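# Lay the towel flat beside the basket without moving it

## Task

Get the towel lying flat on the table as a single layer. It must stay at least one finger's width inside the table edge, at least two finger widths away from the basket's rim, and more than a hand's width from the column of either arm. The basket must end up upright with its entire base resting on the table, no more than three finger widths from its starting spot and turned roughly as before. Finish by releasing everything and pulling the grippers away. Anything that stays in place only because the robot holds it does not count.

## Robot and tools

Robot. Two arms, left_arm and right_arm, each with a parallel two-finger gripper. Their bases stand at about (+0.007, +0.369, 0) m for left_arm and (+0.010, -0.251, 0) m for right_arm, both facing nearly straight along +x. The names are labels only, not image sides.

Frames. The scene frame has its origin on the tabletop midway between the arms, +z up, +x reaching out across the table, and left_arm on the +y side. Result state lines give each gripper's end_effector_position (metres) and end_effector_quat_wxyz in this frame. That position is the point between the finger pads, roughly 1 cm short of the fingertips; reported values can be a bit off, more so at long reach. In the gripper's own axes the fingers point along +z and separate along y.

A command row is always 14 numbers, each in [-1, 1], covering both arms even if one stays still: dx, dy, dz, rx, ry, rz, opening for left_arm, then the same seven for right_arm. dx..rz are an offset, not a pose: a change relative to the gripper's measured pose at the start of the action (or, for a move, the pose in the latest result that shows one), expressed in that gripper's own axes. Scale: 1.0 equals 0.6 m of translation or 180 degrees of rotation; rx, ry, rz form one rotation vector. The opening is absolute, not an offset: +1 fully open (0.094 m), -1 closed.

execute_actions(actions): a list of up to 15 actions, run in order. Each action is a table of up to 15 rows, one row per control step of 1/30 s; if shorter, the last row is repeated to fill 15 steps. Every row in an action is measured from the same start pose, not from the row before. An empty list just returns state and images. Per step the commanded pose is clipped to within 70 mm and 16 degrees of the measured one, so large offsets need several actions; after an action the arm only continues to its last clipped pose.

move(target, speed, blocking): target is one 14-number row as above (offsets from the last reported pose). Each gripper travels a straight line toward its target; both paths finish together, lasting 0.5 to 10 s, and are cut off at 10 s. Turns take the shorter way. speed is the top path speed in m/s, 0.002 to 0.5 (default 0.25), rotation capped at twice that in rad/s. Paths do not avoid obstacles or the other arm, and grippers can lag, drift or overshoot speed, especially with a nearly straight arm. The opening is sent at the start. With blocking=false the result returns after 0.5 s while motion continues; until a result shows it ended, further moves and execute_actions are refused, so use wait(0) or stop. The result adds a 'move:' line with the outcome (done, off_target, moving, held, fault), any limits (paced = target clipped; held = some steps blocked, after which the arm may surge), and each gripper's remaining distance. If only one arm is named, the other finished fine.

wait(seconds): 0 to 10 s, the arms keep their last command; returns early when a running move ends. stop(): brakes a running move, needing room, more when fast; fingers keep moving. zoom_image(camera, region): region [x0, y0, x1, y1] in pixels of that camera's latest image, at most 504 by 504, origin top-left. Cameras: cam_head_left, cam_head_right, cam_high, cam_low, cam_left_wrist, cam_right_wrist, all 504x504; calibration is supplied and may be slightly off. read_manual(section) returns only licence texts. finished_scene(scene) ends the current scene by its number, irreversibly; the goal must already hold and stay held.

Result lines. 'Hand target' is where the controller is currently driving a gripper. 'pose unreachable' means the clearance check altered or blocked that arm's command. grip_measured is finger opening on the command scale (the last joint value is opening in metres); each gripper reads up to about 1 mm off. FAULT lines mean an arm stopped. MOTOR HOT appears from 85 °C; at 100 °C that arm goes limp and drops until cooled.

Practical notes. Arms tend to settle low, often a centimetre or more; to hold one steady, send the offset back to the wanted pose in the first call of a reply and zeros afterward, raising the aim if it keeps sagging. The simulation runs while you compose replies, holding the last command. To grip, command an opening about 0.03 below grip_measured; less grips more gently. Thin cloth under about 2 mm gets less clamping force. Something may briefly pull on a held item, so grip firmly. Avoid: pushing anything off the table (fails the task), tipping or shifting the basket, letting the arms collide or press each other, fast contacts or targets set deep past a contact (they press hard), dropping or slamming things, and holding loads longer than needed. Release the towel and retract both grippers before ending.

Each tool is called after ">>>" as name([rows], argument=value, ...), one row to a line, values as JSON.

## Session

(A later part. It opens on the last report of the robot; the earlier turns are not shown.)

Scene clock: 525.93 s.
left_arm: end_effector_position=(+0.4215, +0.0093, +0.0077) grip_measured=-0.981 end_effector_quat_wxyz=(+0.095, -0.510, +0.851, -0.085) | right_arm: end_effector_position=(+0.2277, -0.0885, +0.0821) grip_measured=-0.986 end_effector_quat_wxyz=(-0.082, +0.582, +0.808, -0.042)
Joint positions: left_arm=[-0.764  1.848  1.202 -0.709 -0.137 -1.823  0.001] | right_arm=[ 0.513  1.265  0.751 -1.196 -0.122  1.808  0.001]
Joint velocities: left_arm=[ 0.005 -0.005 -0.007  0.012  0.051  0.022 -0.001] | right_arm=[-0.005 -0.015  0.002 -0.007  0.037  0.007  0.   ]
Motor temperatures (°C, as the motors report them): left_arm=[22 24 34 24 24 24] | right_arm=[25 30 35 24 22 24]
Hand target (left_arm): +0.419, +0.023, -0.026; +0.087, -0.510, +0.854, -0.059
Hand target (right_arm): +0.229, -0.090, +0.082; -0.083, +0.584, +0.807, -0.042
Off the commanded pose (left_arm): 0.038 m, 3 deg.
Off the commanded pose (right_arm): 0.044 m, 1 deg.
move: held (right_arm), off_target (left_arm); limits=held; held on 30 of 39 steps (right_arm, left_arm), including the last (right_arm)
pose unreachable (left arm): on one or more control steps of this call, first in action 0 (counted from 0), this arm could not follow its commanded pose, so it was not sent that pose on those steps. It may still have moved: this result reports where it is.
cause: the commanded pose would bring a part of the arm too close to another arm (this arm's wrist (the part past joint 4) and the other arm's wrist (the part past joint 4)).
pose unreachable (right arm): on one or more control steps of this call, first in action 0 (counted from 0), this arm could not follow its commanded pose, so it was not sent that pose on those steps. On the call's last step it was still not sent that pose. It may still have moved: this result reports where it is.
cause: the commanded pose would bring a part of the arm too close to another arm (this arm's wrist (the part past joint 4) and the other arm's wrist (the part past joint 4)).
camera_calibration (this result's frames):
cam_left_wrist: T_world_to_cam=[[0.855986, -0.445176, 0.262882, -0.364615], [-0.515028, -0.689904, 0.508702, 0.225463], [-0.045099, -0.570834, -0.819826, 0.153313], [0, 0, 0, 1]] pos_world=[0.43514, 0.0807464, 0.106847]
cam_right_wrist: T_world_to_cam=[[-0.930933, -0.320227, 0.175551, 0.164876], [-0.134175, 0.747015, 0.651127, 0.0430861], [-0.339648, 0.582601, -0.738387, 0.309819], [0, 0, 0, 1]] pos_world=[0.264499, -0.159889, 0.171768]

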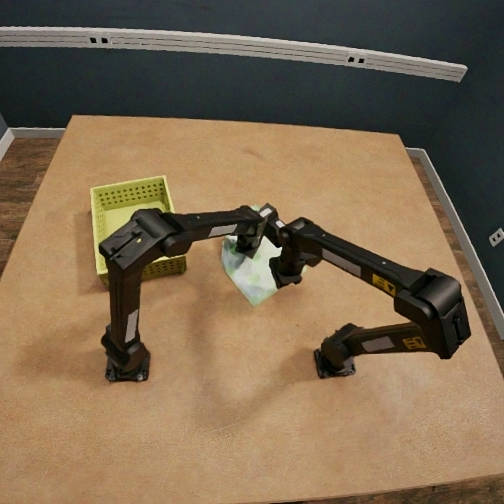

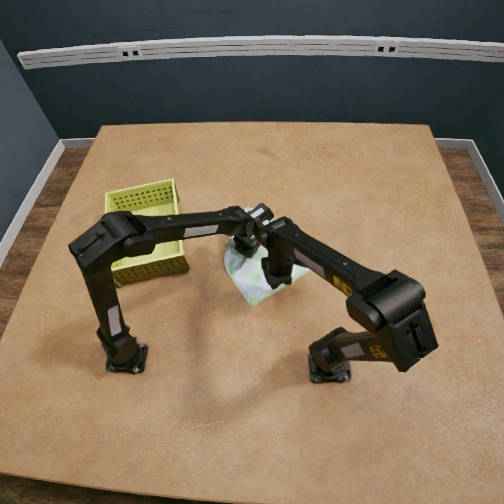

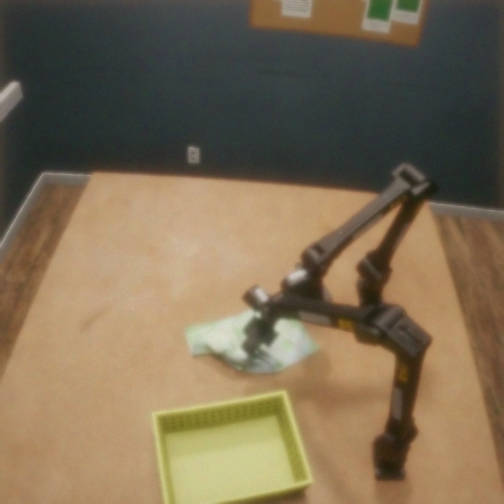

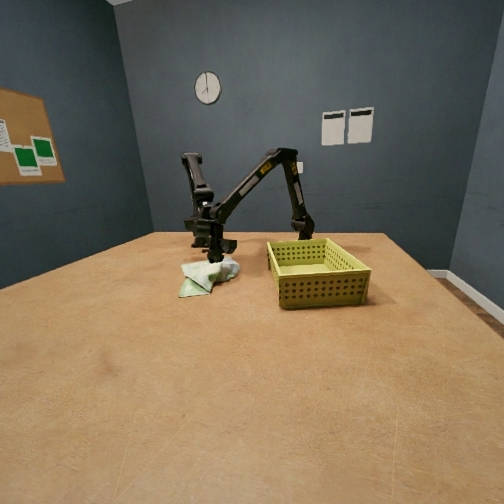

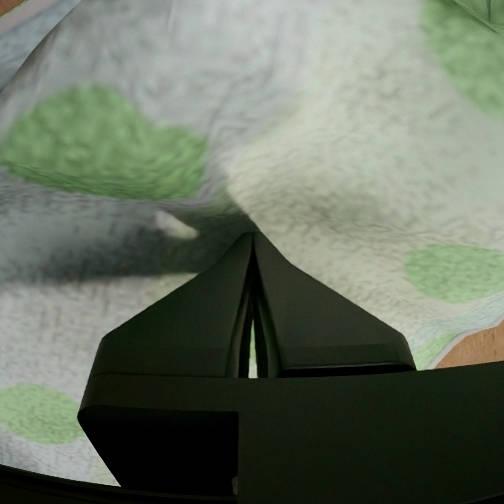

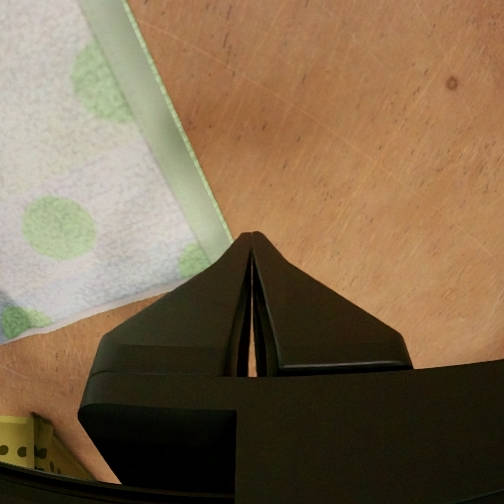

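>>> move(target=[0,0,-0.12,0,0,0,-1, -0.4,0,-0.1,0,0,0,-1], speed=0.15)

>>> move(target=[0,0,-0.02,0,0,0.5,-0.1, 0,0,0,0,0,0,-1], speed=0.3)

Scene clock: 533.37 s.
left_arm: end_effector_position=(+0.4037, +0.0230, +0.0660) grip_measured=-0.981 end_effector_quat_wxyz=(+0.093, -0.509, +0.852, -0.077) | right_arm: end_effector_position=(+0.2956, -0.3098, +0.1069) grip_measured=-0.986 end_effector_quat_wxyz=(-0.102, +0.585, +0.803, -0.038)
Joint positions: left_arm=[-0.768  1.721  1.202 -0.852 -0.137 -1.825  0.001] | right_arm=[-0.262  1.341  0.886 -1.334 -0.014  1.05   0.001]
Joint velocities: left_arm=[-0.005 -0.005 -0.002 -0.012 -0.022  0.022  0.   ] | right_arm=[ 0.005 -0.005 -0.012  0.012  0.007 -0.095  0.001]
Motor temperatures (°C, as the motors report them): left_arm=[22 24 33 24 24 24] | right_arm=[25 30 35 24 22 24]
Hand target (left_arm): +0.404, +0.013, +0.077; +0.095, -0.510, +0.851, -0.085
Hand target (right_arm): +0.309, -0.313, +0.117; -0.093, +0.581, +0.808, -0.035
Off the commanded pose (left_arm): 0.015 m, 1 deg.
Off the commanded pose (right_arm): 0.023 m, 2 deg.
move: off_target (left_arm, right_arm); limits=held; held on 7 of 65 steps (left_arm)
pose unreachable (left arm): on one or more control steps of this call, first in action 0 (counted from 0), this arm could not follow its commanded pose, so it was not sent that pose on those steps. It may still have moved: this result reports where it is.
cause: the commanded pose would bring a part of the arm too close to another arm (this arm's wrist (the part past joint 4) and the other arm's wrist (the part past joint 4)).
camera_calibration (this result's frames):
cam_left_wrist: T_world_to_cam=[[0.857992, -0.449954, 0.247771, -0.358356], [-0.51057, -0.694205, 0.507343, 0.194538], [-0.0562774, -0.561801, -0.825356, 0.212822], [0, 0, 0, 1]] pos_world=[0.418769, 0.0933687, 0.165747]
cam_right_wrist: T_world_to_cam=[[-0.929538, -0.313992, 0.193307, 0.152498], [-0.106125, 0.729895, 0.67527, 0.185161], [-0.353124, 0.607175, -0.711788, 0.488896], [0, 0, 0, 1]] pos_world=[0.334044, -0.38411, 0.193477]

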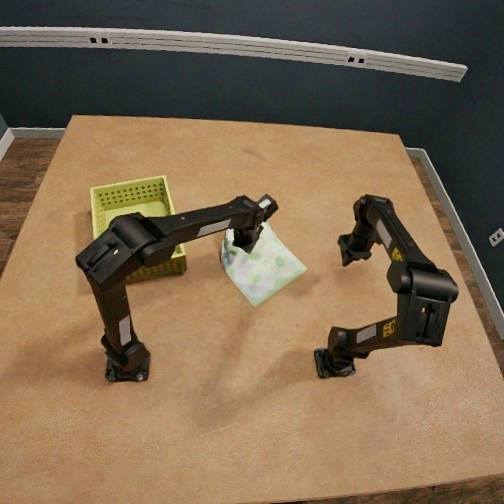

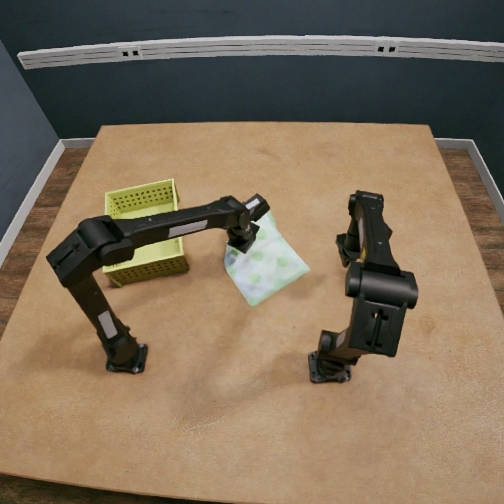

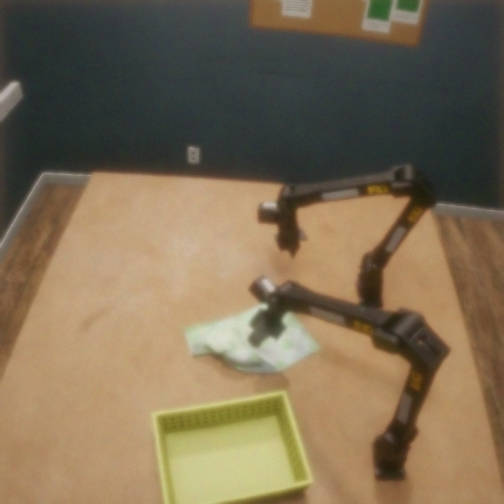

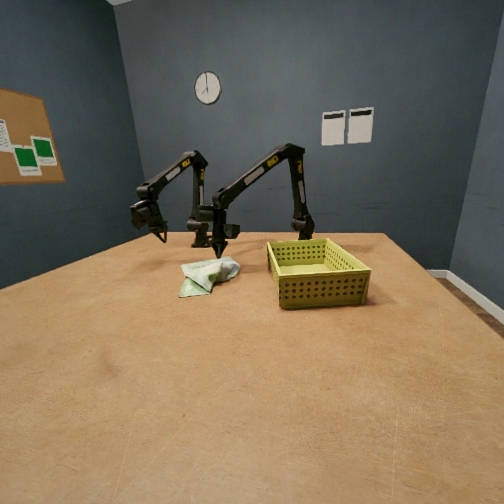

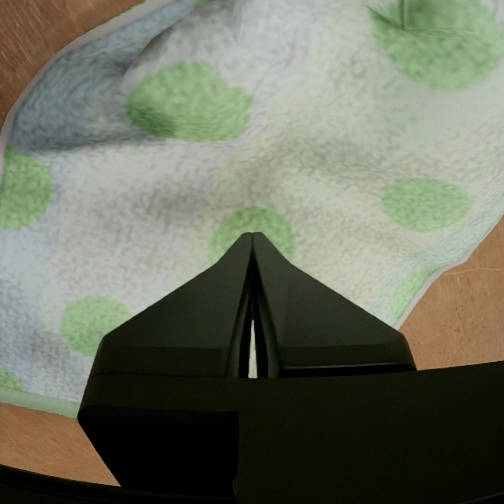

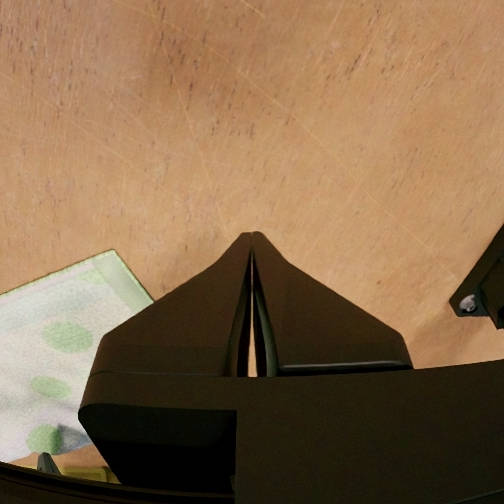

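Scene clock: 536.60 s.
left_arm: end_effector_position=(+0.4021, +0.0245, +0.0714) grip_measured=-0.101 end_effector_quat_wxyz=(+0.120, +0.232, +0.965, +0.010) | right_arm: end_effector_position=(+0.2956, -0.3098, +0.1069) grip_measured=-0.986 end_effector_quat_wxyz=(-0.102, +0.585, +0.803, -0.038)
Joint positions: left_arm=[-0.768  1.709  1.202 -0.864 -0.137 -0.277  0.042] | right_arm=[-0.262  1.341  0.886 -1.334 -0.014  1.05   0.001]
Joint velocities: left_arm=[ 0.005 -0.015  0.007 -0.027 -0.081  0.007 -0.   ] | right_arm=[-0.024 -0.015 -0.012 -0.002 -0.022 -0.022 -0.   ]
Motor temperatures (°C, as the motors report them): left_arm=[22 24 33 24 24 24] | right_arm=[25 30 35 24 22 24]
Hand target (left_arm): +0.401, +0.023, +0.077; +0.120, +0.243, +0.963, +0.011
Hand target (right_arm): +0.296, -0.310, +0.107; -0.102, +0.585, +0.803, -0.038
Off the commanded pose (left_arm): 0.007 m, 1 deg.
Off the commanded pose (right_arm): 0.000 m, 0 deg.
move: done
camera_calibration (this result's frames):
cam_left_wrist: T_world_to_cam=[[-0.431634, -0.900709, -0.0491487, 0.193209], [-0.839941, 0.38145, 0.385998, 0.306799], [-0.328924, 0.207892, -0.921189, 0.315613], [0, 0, 0, 1]] pos_world=[0.444901, -0.00861677, 0.181811]
cam_right_wrist: T_world_to_cam=[[-0.929538, -0.313992, 0.193307, 0.152498], [-0.106125, 0.729895, 0.67527, 0.185161], [-0.353124, 0.607175, -0.711788, 0.488896], [0, 0, 0, 1]] pos_world=[0.334044, -0.38411, 0.193477]

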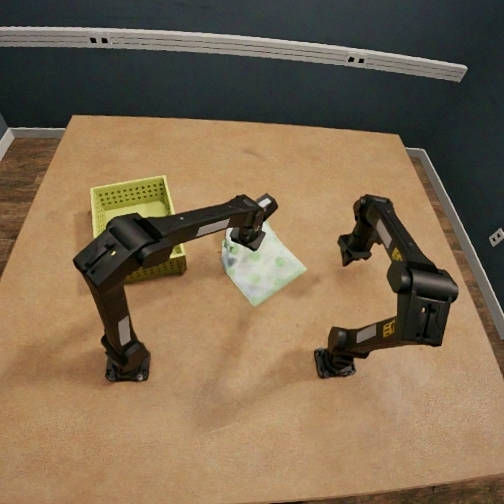

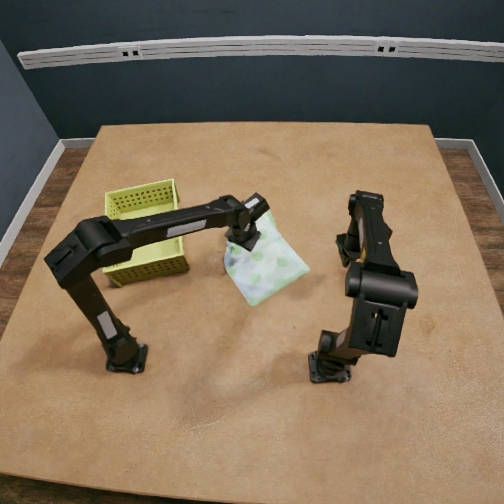

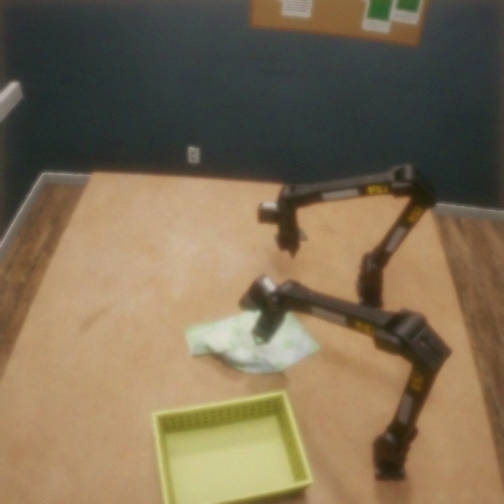

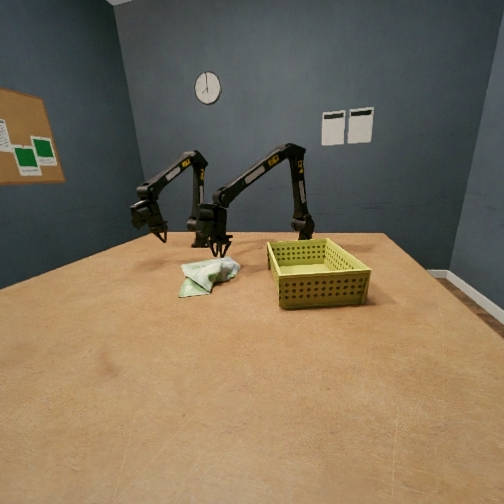

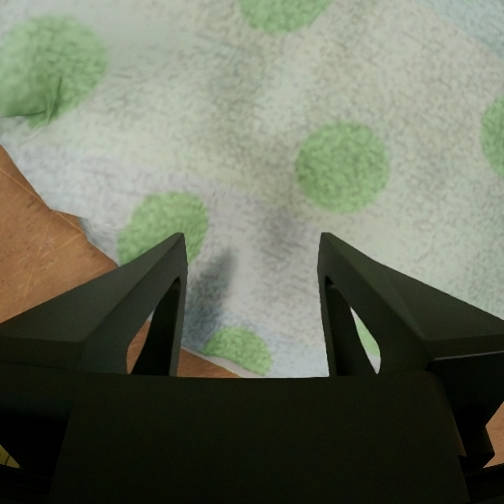

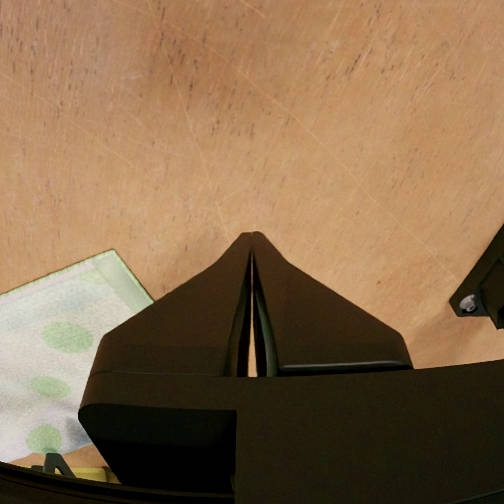

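>>> move(target=[0,0.075,0.0,0,0,0,0.2, 0,0,0,0,0,0,-1], speed=0.1)

>>> move(target=[0,0,0.11,0,0,0,0.2, 0,0,0,0,0,0,-1], speed=0.05)

Scene clock: 543.93 s.
left_arm: end_effector_position=(+0.4223, +0.0627, +0.0754) grip_measured=+0.199 end_effector_quat_wxyz=(+0.118, +0.224, +0.967, +0.012) | right_arm: end_effector_position=(+0.2956, -0.3098, +0.1069) grip_measured=-0.986 end_effector_quat_wxyz=(-0.102, +0.585, +0.803, -0.038)
Joint positions: left_arm=[-0.683  1.683  1.179 -0.864 -0.123 -0.208  0.056] | right_arm=[-0.262  1.341  0.886 -1.334 -0.014  1.05   0.001]
Joint velocities: left_arm=[ 0.005 -0.015  0.002 -0.002  0.037  0.051  0.001] | right_arm=[-0.005  0.005  0.002 -0.012 -0.022 -0.007  0.   ]
Motor temperatures (°C, as the motors report them): left_arm=[22 24 34 24 24 24] | right_arm=[25 30 35 24 22 24]
Hand target (left_arm): +0.422, +0.065, +0.074; +0.120, +0.232, +0.965, +0.010
Hand target (right_arm): +0.296, -0.310, +0.107; -0.102, +0.585, +0.803, -0.038
Off the commanded pose (left_arm): 0.002 m, 1 deg.
Off the commanded pose (right_arm): 0.000 m, 0 deg.
move: done
camera_calibration (this result's frames):
cam_left_wrist: T_world_to_cam=[[-0.41704, -0.907471, -0.0507362, 0.230925], [-0.844505, 0.366258, 0.390727, 0.31013], [-0.335991, 0.205796, -0.919107, 0.320978], [0, 0, 0, 1]] pos_world=[0.466057, 0.0299145, 0.185554]
cam_right_wrist: T_world_to_cam=[[-0.929538, -0.313992, 0.193307, 0.152498], [-0.106125, 0.729895, 0.67527, 0.185161], [-0.353124, 0.607175, -0.711788, 0.488896], [0, 0, 0, 1]] pos_world=[0.334044, -0.38411, 0.193477]

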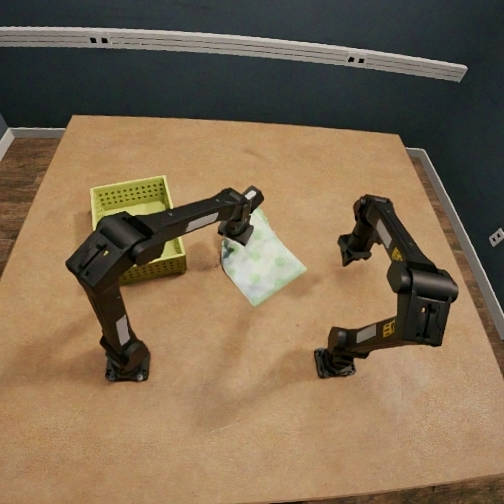

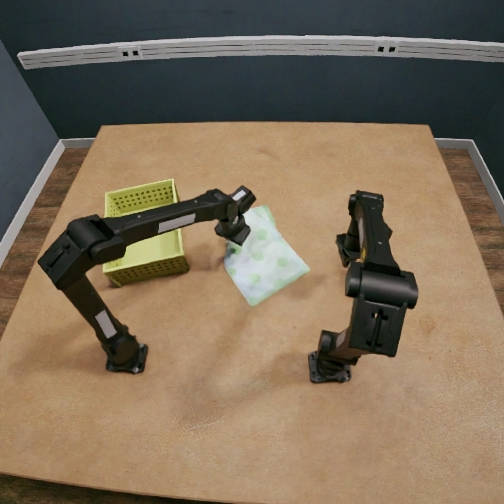

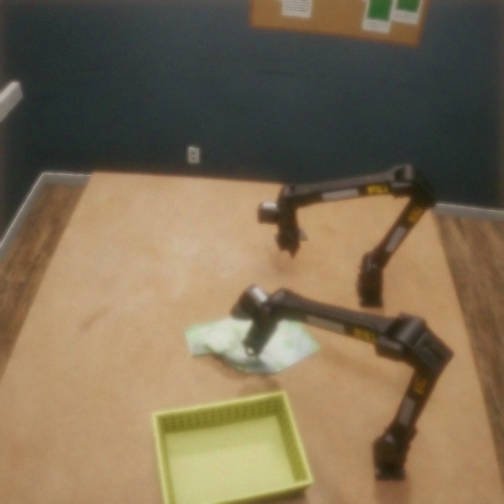

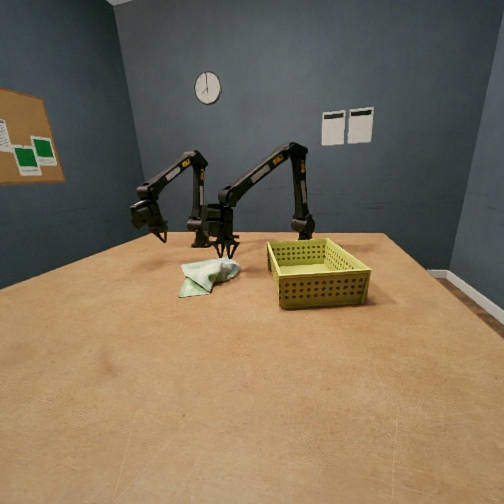

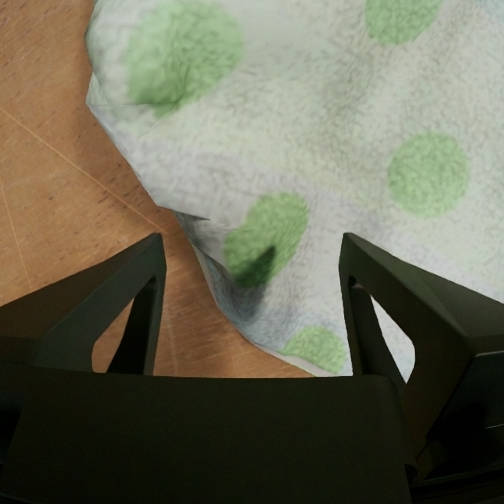

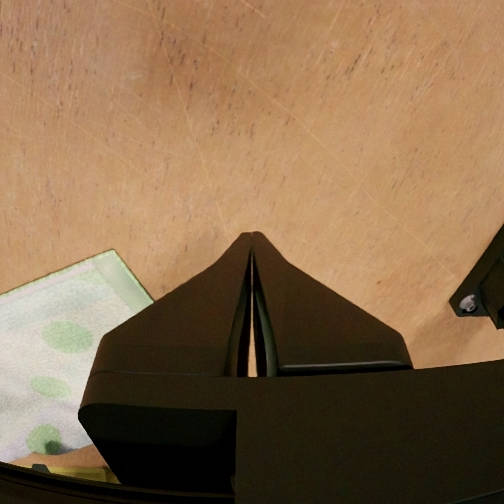

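Scene clock: 545.60 s.
left_arm: end_effector_position=(+0.4349, +0.0527, +0.0286) grip_measured=+0.199 end_effector_quat_wxyz=(+0.127, +0.223, +0.966, +0.007) | right_arm: end_effector_position=(+0.2956, -0.3098, +0.1069) grip_measured=-0.986 end_effector_quat_wxyz=(-0.102, +0.585, +0.803, -0.038)
Joint positions: left_arm=[-0.683  1.775  1.16  -0.731 -0.123 -0.208  0.056] | right_arm=[-0.262  1.341  0.886 -1.334 -0.014  1.05   0.001]
Joint velocities: left_arm=[-0.005 -0.005 -0.017 -0.012 -0.007 -0.007  0.   ] | right_arm=[-0.005 -0.015 -0.002  0.007 -0.007 -0.11   0.   ]
Motor temperatures (°C, as the motors report them): left_arm=[22 24 33 24 24 24] | right_arm=[25 30 35 24 22 24]
Hand target (left_arm): +0.436, +0.061, +0.012; +0.118, +0.224, +0.967, +0.012
Hand target (right_arm): +0.296, -0.310, +0.107; -0.102, +0.585, +0.803, -0.038
Off the commanded pose (left_arm): 0.019 m, 1 deg.
Off the commanded pose (right_arm): 0.000 m, 0 deg.
move: off_target (left_arm)
camera_calibration (this result's frames):
cam_left_wrist: T_world_to_cam=[[-0.416238, -0.908115, -0.0455363, 0.22417], [-0.850855, 0.371356, 0.371672, 0.345776], [-0.320611, 0.193449, -0.927246, 0.278442], [0, 0, 0, 1]] pos_world=[0.476785, 0.0213018, 0.139877]
cam_right_wrist: T_world_to_cam=[[-0.929538, -0.313992, 0.193307, 0.152498], [-0.106125, 0.729895, 0.67527, 0.185161], [-0.353124, 0.607175, -0.711788, 0.488896], [0, 0, 0, 1]] pos_world=[0.334044, -0.38411, 0.193477]

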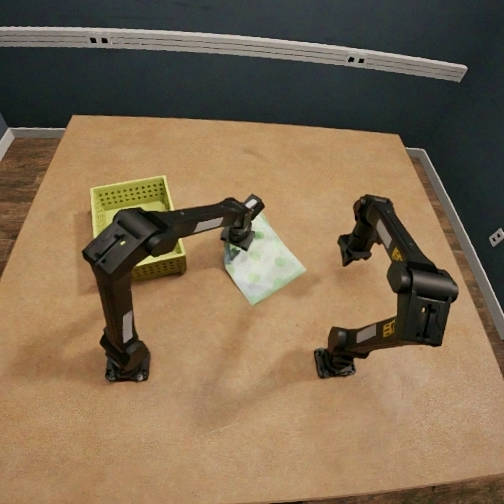

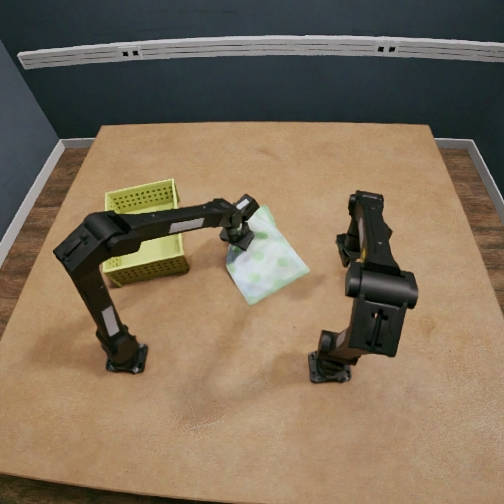

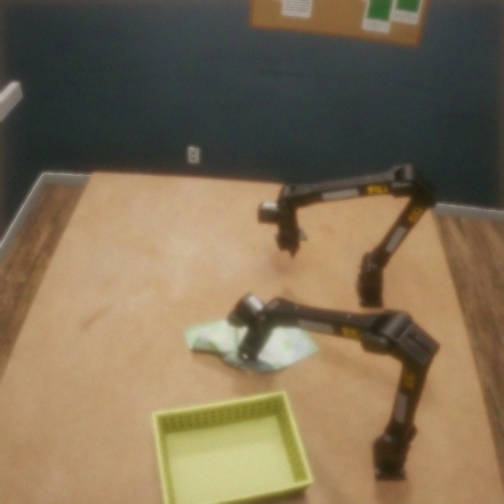

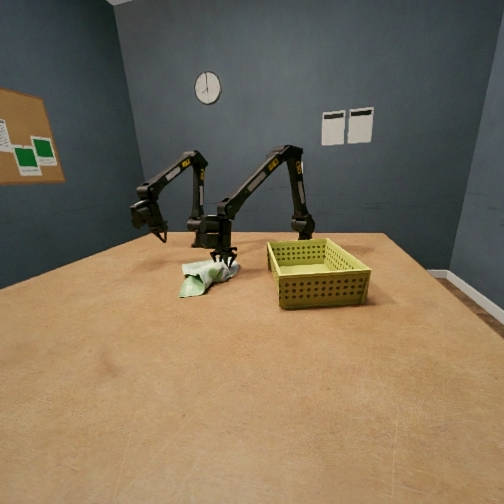

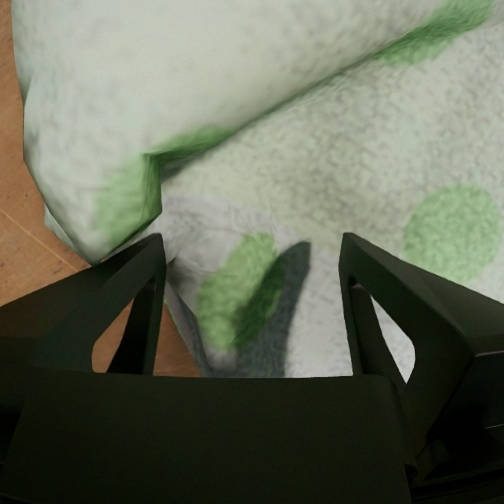

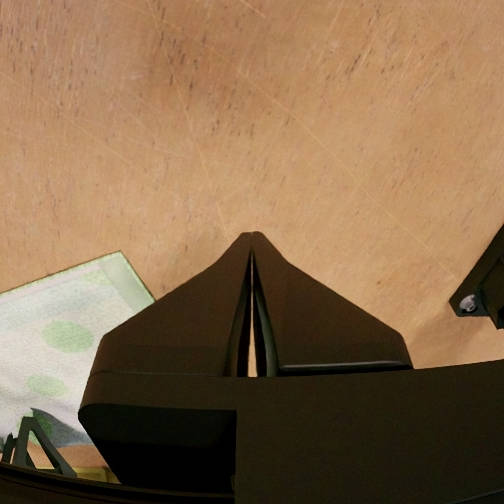

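>>> execute_actions([
  [[0,0,0.05,0,0,0,0.2, 0,0,0,0,0,0,-1]],
  [[0,0,0.05,0,0,0,-0.4, 0,0,0,0,0,0,-1]],
  [[0,0,0.05,0,0,0,-1, 0,0,0,0,0,0,-1]],
  [[0,0,0.04,0,0,0,-1, 0,0,0,0,0,0,-1]],
  [[0,0,-0.1,0,0,0,-1, 0,0,0,0,0,0,-1]],
  [[0,0,-0.16,0,0,0,-1, 0,0,0,0,0,0,-1]],
])

Scene clock: 552.10 s.
left_arm: end_effector_position=(+0.4119, +0.0648, +0.1770) grip_measured=-0.924 end_effector_quat_wxyz=(+0.207, +0.217, +0.953, -0.030) | right_arm: end_effector_position=(+0.2956, -0.3098, +0.1069) grip_measured=-0.986 end_effector_quat_wxyz=(-0.102, +0.585, +0.803, -0.038)
Joint positions: left_arm=[-0.695  1.454  1.155 -0.87  -0.129 -0.214  0.004] | right_arm=[-0.262  1.341  0.886 -1.334 -0.014  1.05   0.001]
Joint velocities: left_arm=[-0.015  0.132 -0.007 -0.027 -0.007  0.022  0.   ] | right_arm=[ 0.015 -0.015 -0.007 -0.012 -0.066 -0.037  0.001]
Motor temperatures (°C, as the motors report them): left_arm=[22 24 33 24 24 24] | right_arm=[25 30 35 24 22 24]
Hand target (left_arm): +0.415, +0.055, +0.174; +0.200, +0.216, +0.955, -0.027
Hand target (right_arm): +0.296, -0.310, +0.107; -0.102, +0.585, +0.803, -0.038
Off the commanded pose (left_arm): 0.011 m, 1 deg.
Off the commanded pose (right_arm): 0.000 m, 0 deg.
camera_calibration (this result's frames):
cam_left_wrist: T_world_to_cam=[[-0.416961, -0.908908, -0.00538241, 0.225677], [-0.889862, 0.407003, 0.20614, 0.309584], [-0.185172, 0.0907419, -0.978508, 0.366314], [0, 0, 0, 1]] pos_world=[0.437417, 0.0458784, 0.295838]
cam_right_wrist: T_world_to_cam=[[-0.929538, -0.313992, 0.193307, 0.152498], [-0.106125, 0.729895, 0.67527, 0.185161], [-0.353124, 0.607175, -0.711788, 0.488896], [0, 0, 0, 1]] pos_world=[0.334044, -0.38411, 0.193477]

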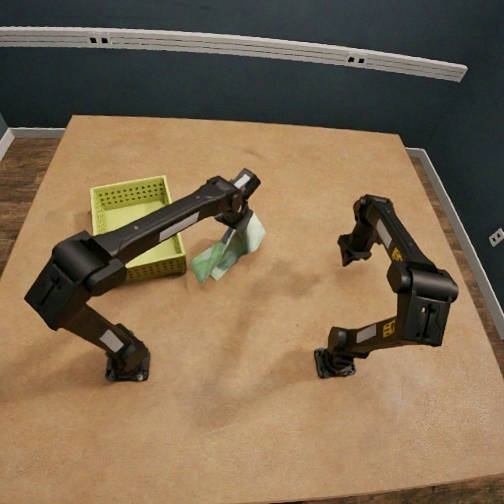

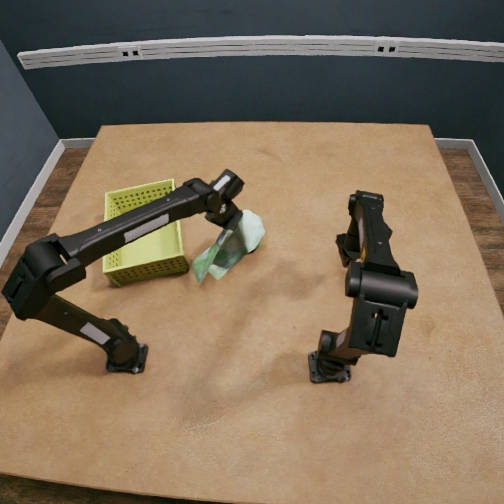

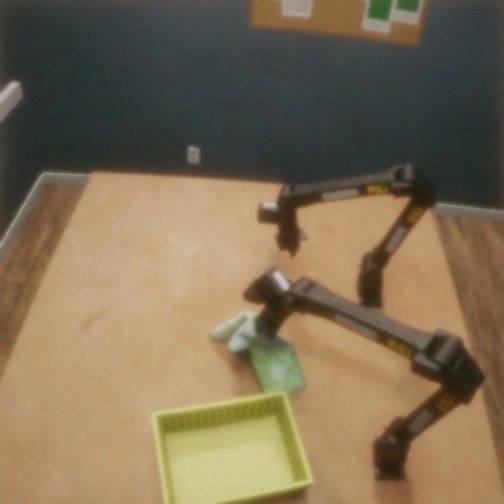

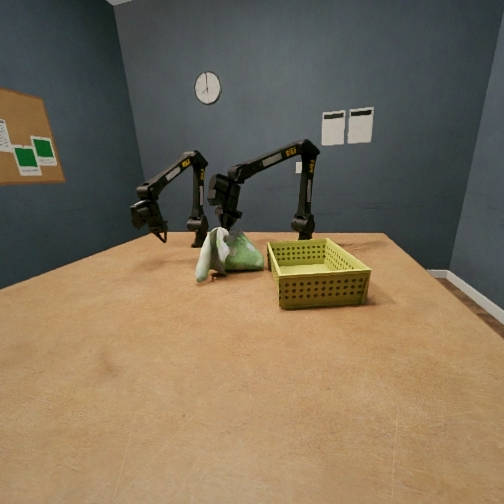

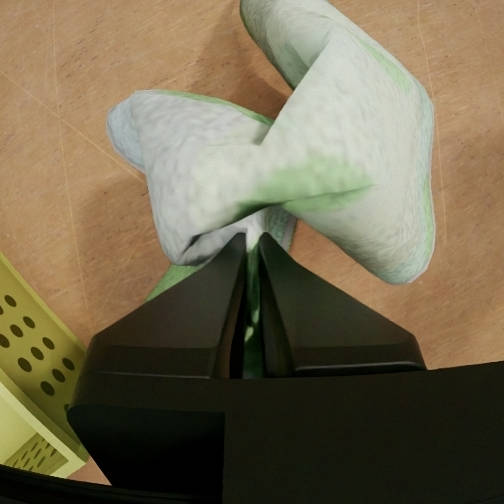

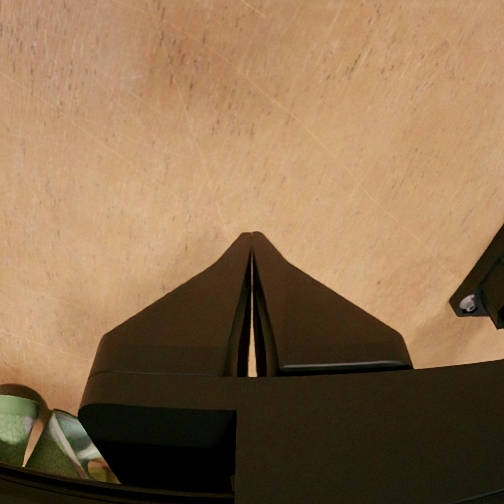

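>>> move(target=[0.02,0.12,-0.3,0,0,0,-1, 0,0,0,0,0,0,-1], speed=0.12)

Scene clock: 560.80 s.
left_arm: end_effector_position=(+0.3590, +0.1606, +0.3152) grip_measured=-0.924 end_effector_quat_wxyz=(+0.191, +0.216, +0.957, -0.025) | right_arm: end_effector_position=(+0.2956, -0.3098, +0.1069) grip_measured=-0.986 end_effector_quat_wxyz=(-0.102, +0.585, +0.803, -0.038)
Joint positions: left_arm=[-0.576  1.173  1.271 -1.29  -0.082 -0.11   0.004] | right_arm=[-0.262  1.341  0.886 -1.334 -0.014  1.05   0.001]
Joint velocities: left_arm=[-0.015  0.005  0.007 -0.017 -0.007 -0.022 -0.   ] | right_arm=[-0.024  0.005 -0.012 -0.002  0.022 -0.007  0.001]
Motor temperatures (°C, as the motors report them): left_arm=[22 24 35 24 24 24] | right_arm=[25 30 34 24 22 24]
Hand target (left_arm): +0.366, +0.162, +0.338; +0.207, +0.217, +0.954, -0.030
Hand target (right_arm): +0.296, -0.310, +0.107; -0.102, +0.585, +0.803, -0.038
Off the commanded pose (left_arm): 0.024 m, 2 deg.
Off the commanded pose (right_arm): 0.000 m, 0 deg.
move: off_target (left_arm)
camera_calibration (this result's frames):
cam_left_wrist: T_world_to_cam=[[-0.412075, -0.911116, -0.00791703, 0.290799], [-0.885292, 0.39831, 0.240014, 0.184087], [-0.215527, 0.105913, -0.970737, 0.488989], [0, 0, 0, 1]] pos_world=[0.388192, 0.139838, 0.432798]
cam_right_wrist: T_world_to_cam=[[-0.929538, -0.313992, 0.193307, 0.152498], [-0.106125, 0.729895, 0.67527, 0.185161], [-0.353124, 0.607175, -0.711788, 0.488896], [0, 0, 0, 1]] pos_world=[0.334044, -0.38411, 0.193477]

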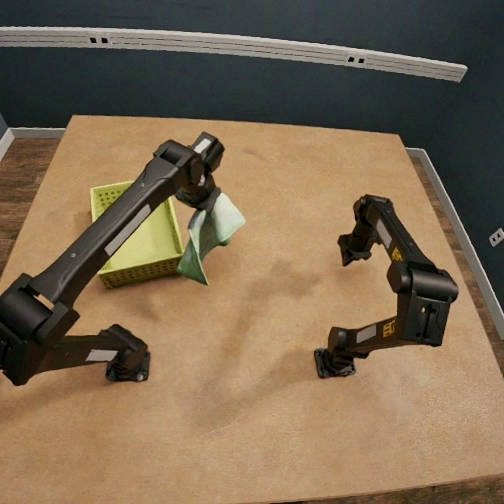

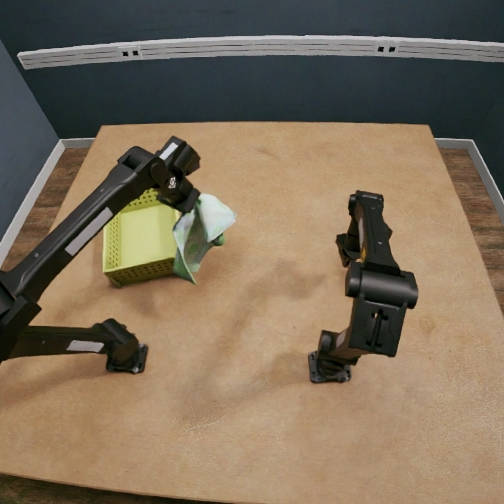

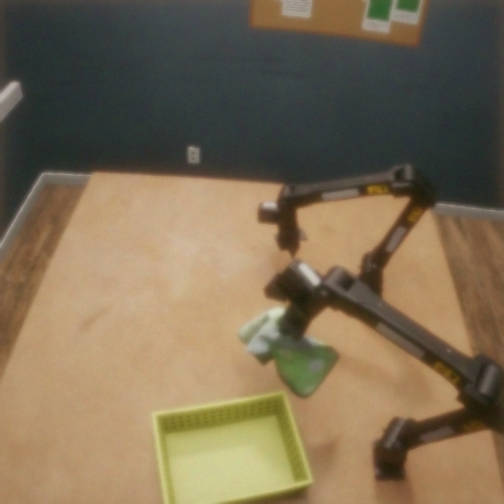

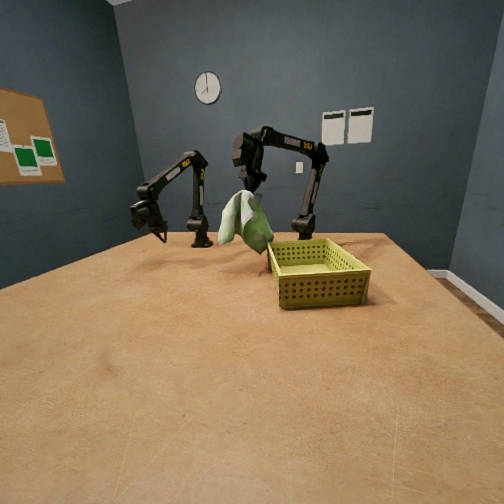

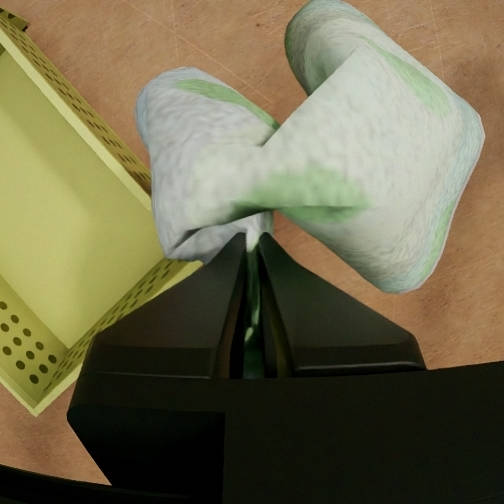

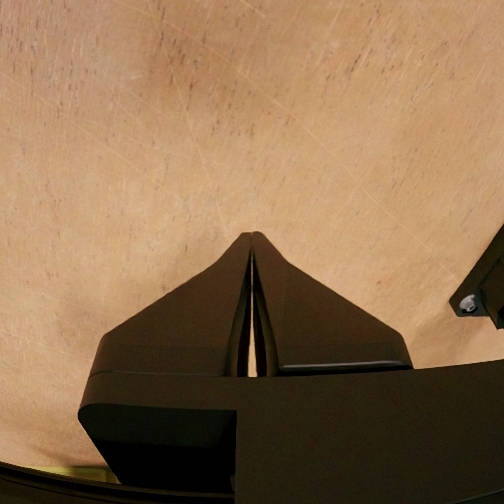

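>>> move(target=[-0.17,-0.22,-0.04,0,0,0,-1, 0,0,0,0,0,0,-1], speed=0.12)

>>> zoom_image(camera="cam_head_right", region=[150,130,400,380])

>>> zoom_image(camera="cam_low", region=[130,130,330,330])

Scene clock: 568.13 s.
left_arm: end_effector_position=(+0.3775, +0.0121, +0.3565) grip_measured=-0.925 end_effector_quat_wxyz=(+0.182, +0.222, +0.958, -0.018) | right_arm: end_effector_position=(+0.2956, -0.3098, +0.1069) grip_measured=-0.986 end_effector_quat_wxyz=(-0.102, +0.585, +0.803, -0.038)
Joint positions: left_arm=[-0.831  1.495  1.689 -1.439 -0.173 -0.339  0.004] | right_arm=[-0.262  1.341  0.886 -1.334 -0.014  1.05   0.001]
Joint velocities: left_arm=[-0.005 -0.015 -0.002 -0.012 -0.037  0.007 -0.001] | right_arm=[ 0.005 -0.015  0.002 -0.002 -0.007  0.007 -0.001]
Motor temperatures (°C, as the motors report them): left_arm=[22 24 37 24 24 24] | right_arm=[25 30 34 24 22 24]
Hand target (left_arm): +0.380, +0.003, +0.372; +0.192, +0.216, +0.957, -0.025
Hand target (right_arm): +0.296, -0.310, +0.107; -0.102, +0.585, +0.803, -0.038
Off the commanded pose (left_arm): 0.017 m, 1 deg.
Off the commanded pose (right_arm): 0.000 m, 0 deg.
move: off_target (left_arm)
camera_calibration (this result's frames):
cam_left_wrist: T_world_to_cam=[[-0.42148, -0.906619, -0.0199305, 0.17121], [-0.877876, 0.402411, 0.259612, 0.239887], [-0.227349, 0.126918, -0.965507, 0.551165], [0, 0, 0, 1]] pos_world=[0.408059, -0.0112633, 0.473289]
cam_right_wrist: T_world_to_cam=[[-0.929538, -0.313992, 0.193307, 0.152498], [-0.106125, 0.729895, 0.67527, 0.185161], [-0.353124, 0.607175, -0.711788, 0.488896], [0, 0, 0, 1]] pos_world=[0.334044, -0.38411, 0.193477]

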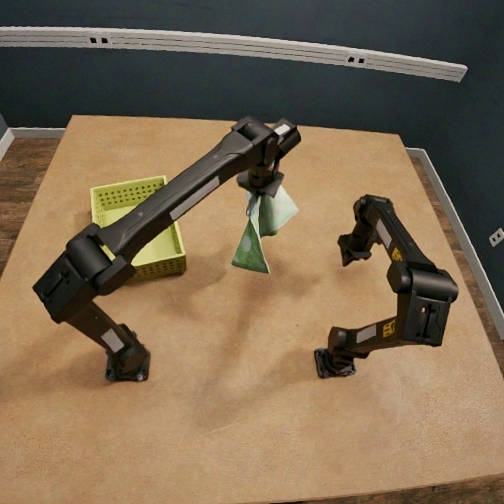

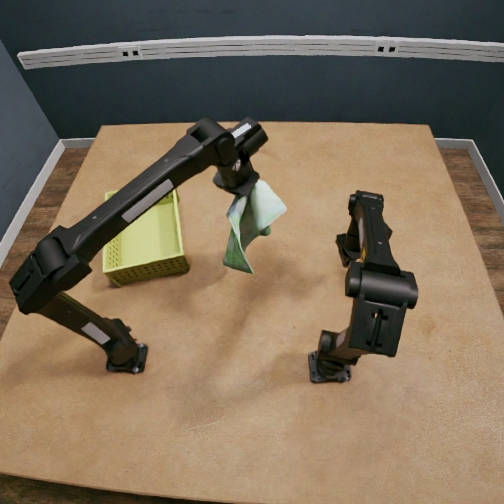

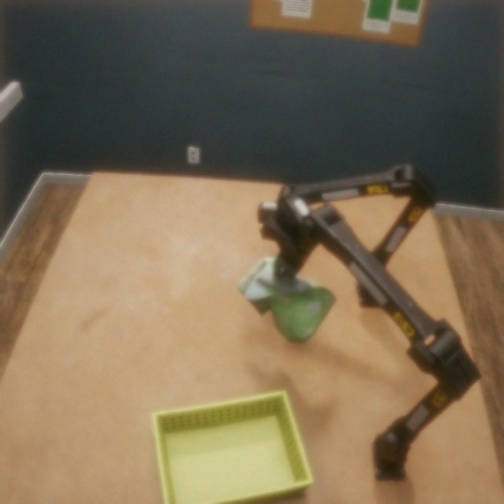

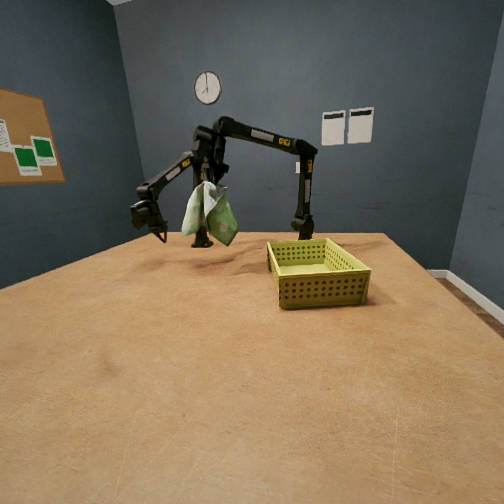

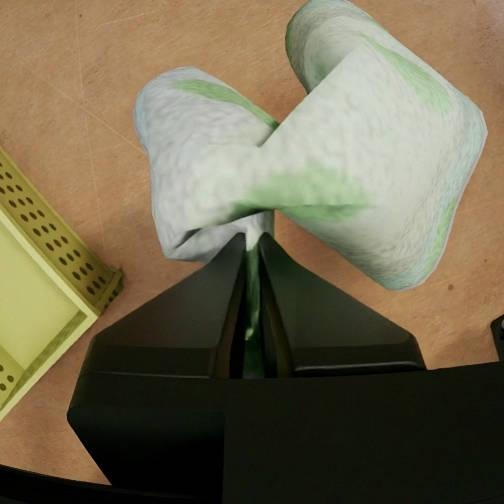

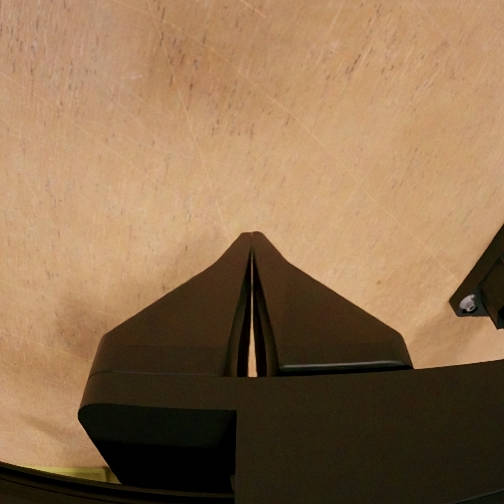

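Region (150, 130, 400, 380) of cam_head_right's 504x504 image, scaled by 2.016, with more detail than that image has.

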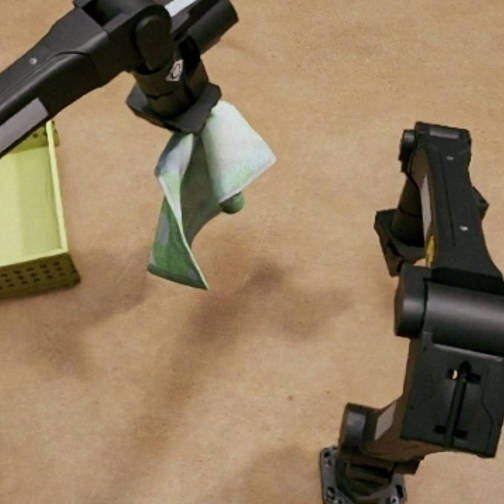

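Region (130, 130, 330, 330) of cam_low's 504x504 image, scaled by 2.520, with more detail than that image has.

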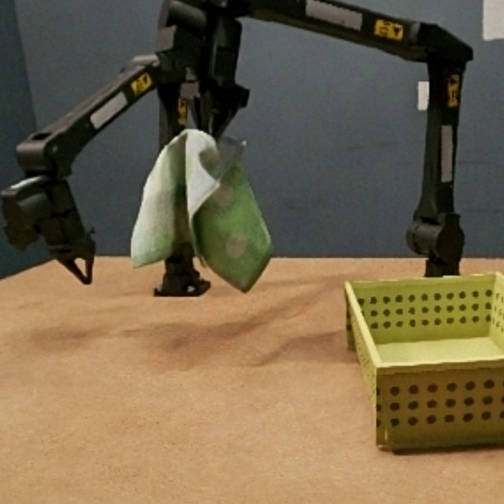

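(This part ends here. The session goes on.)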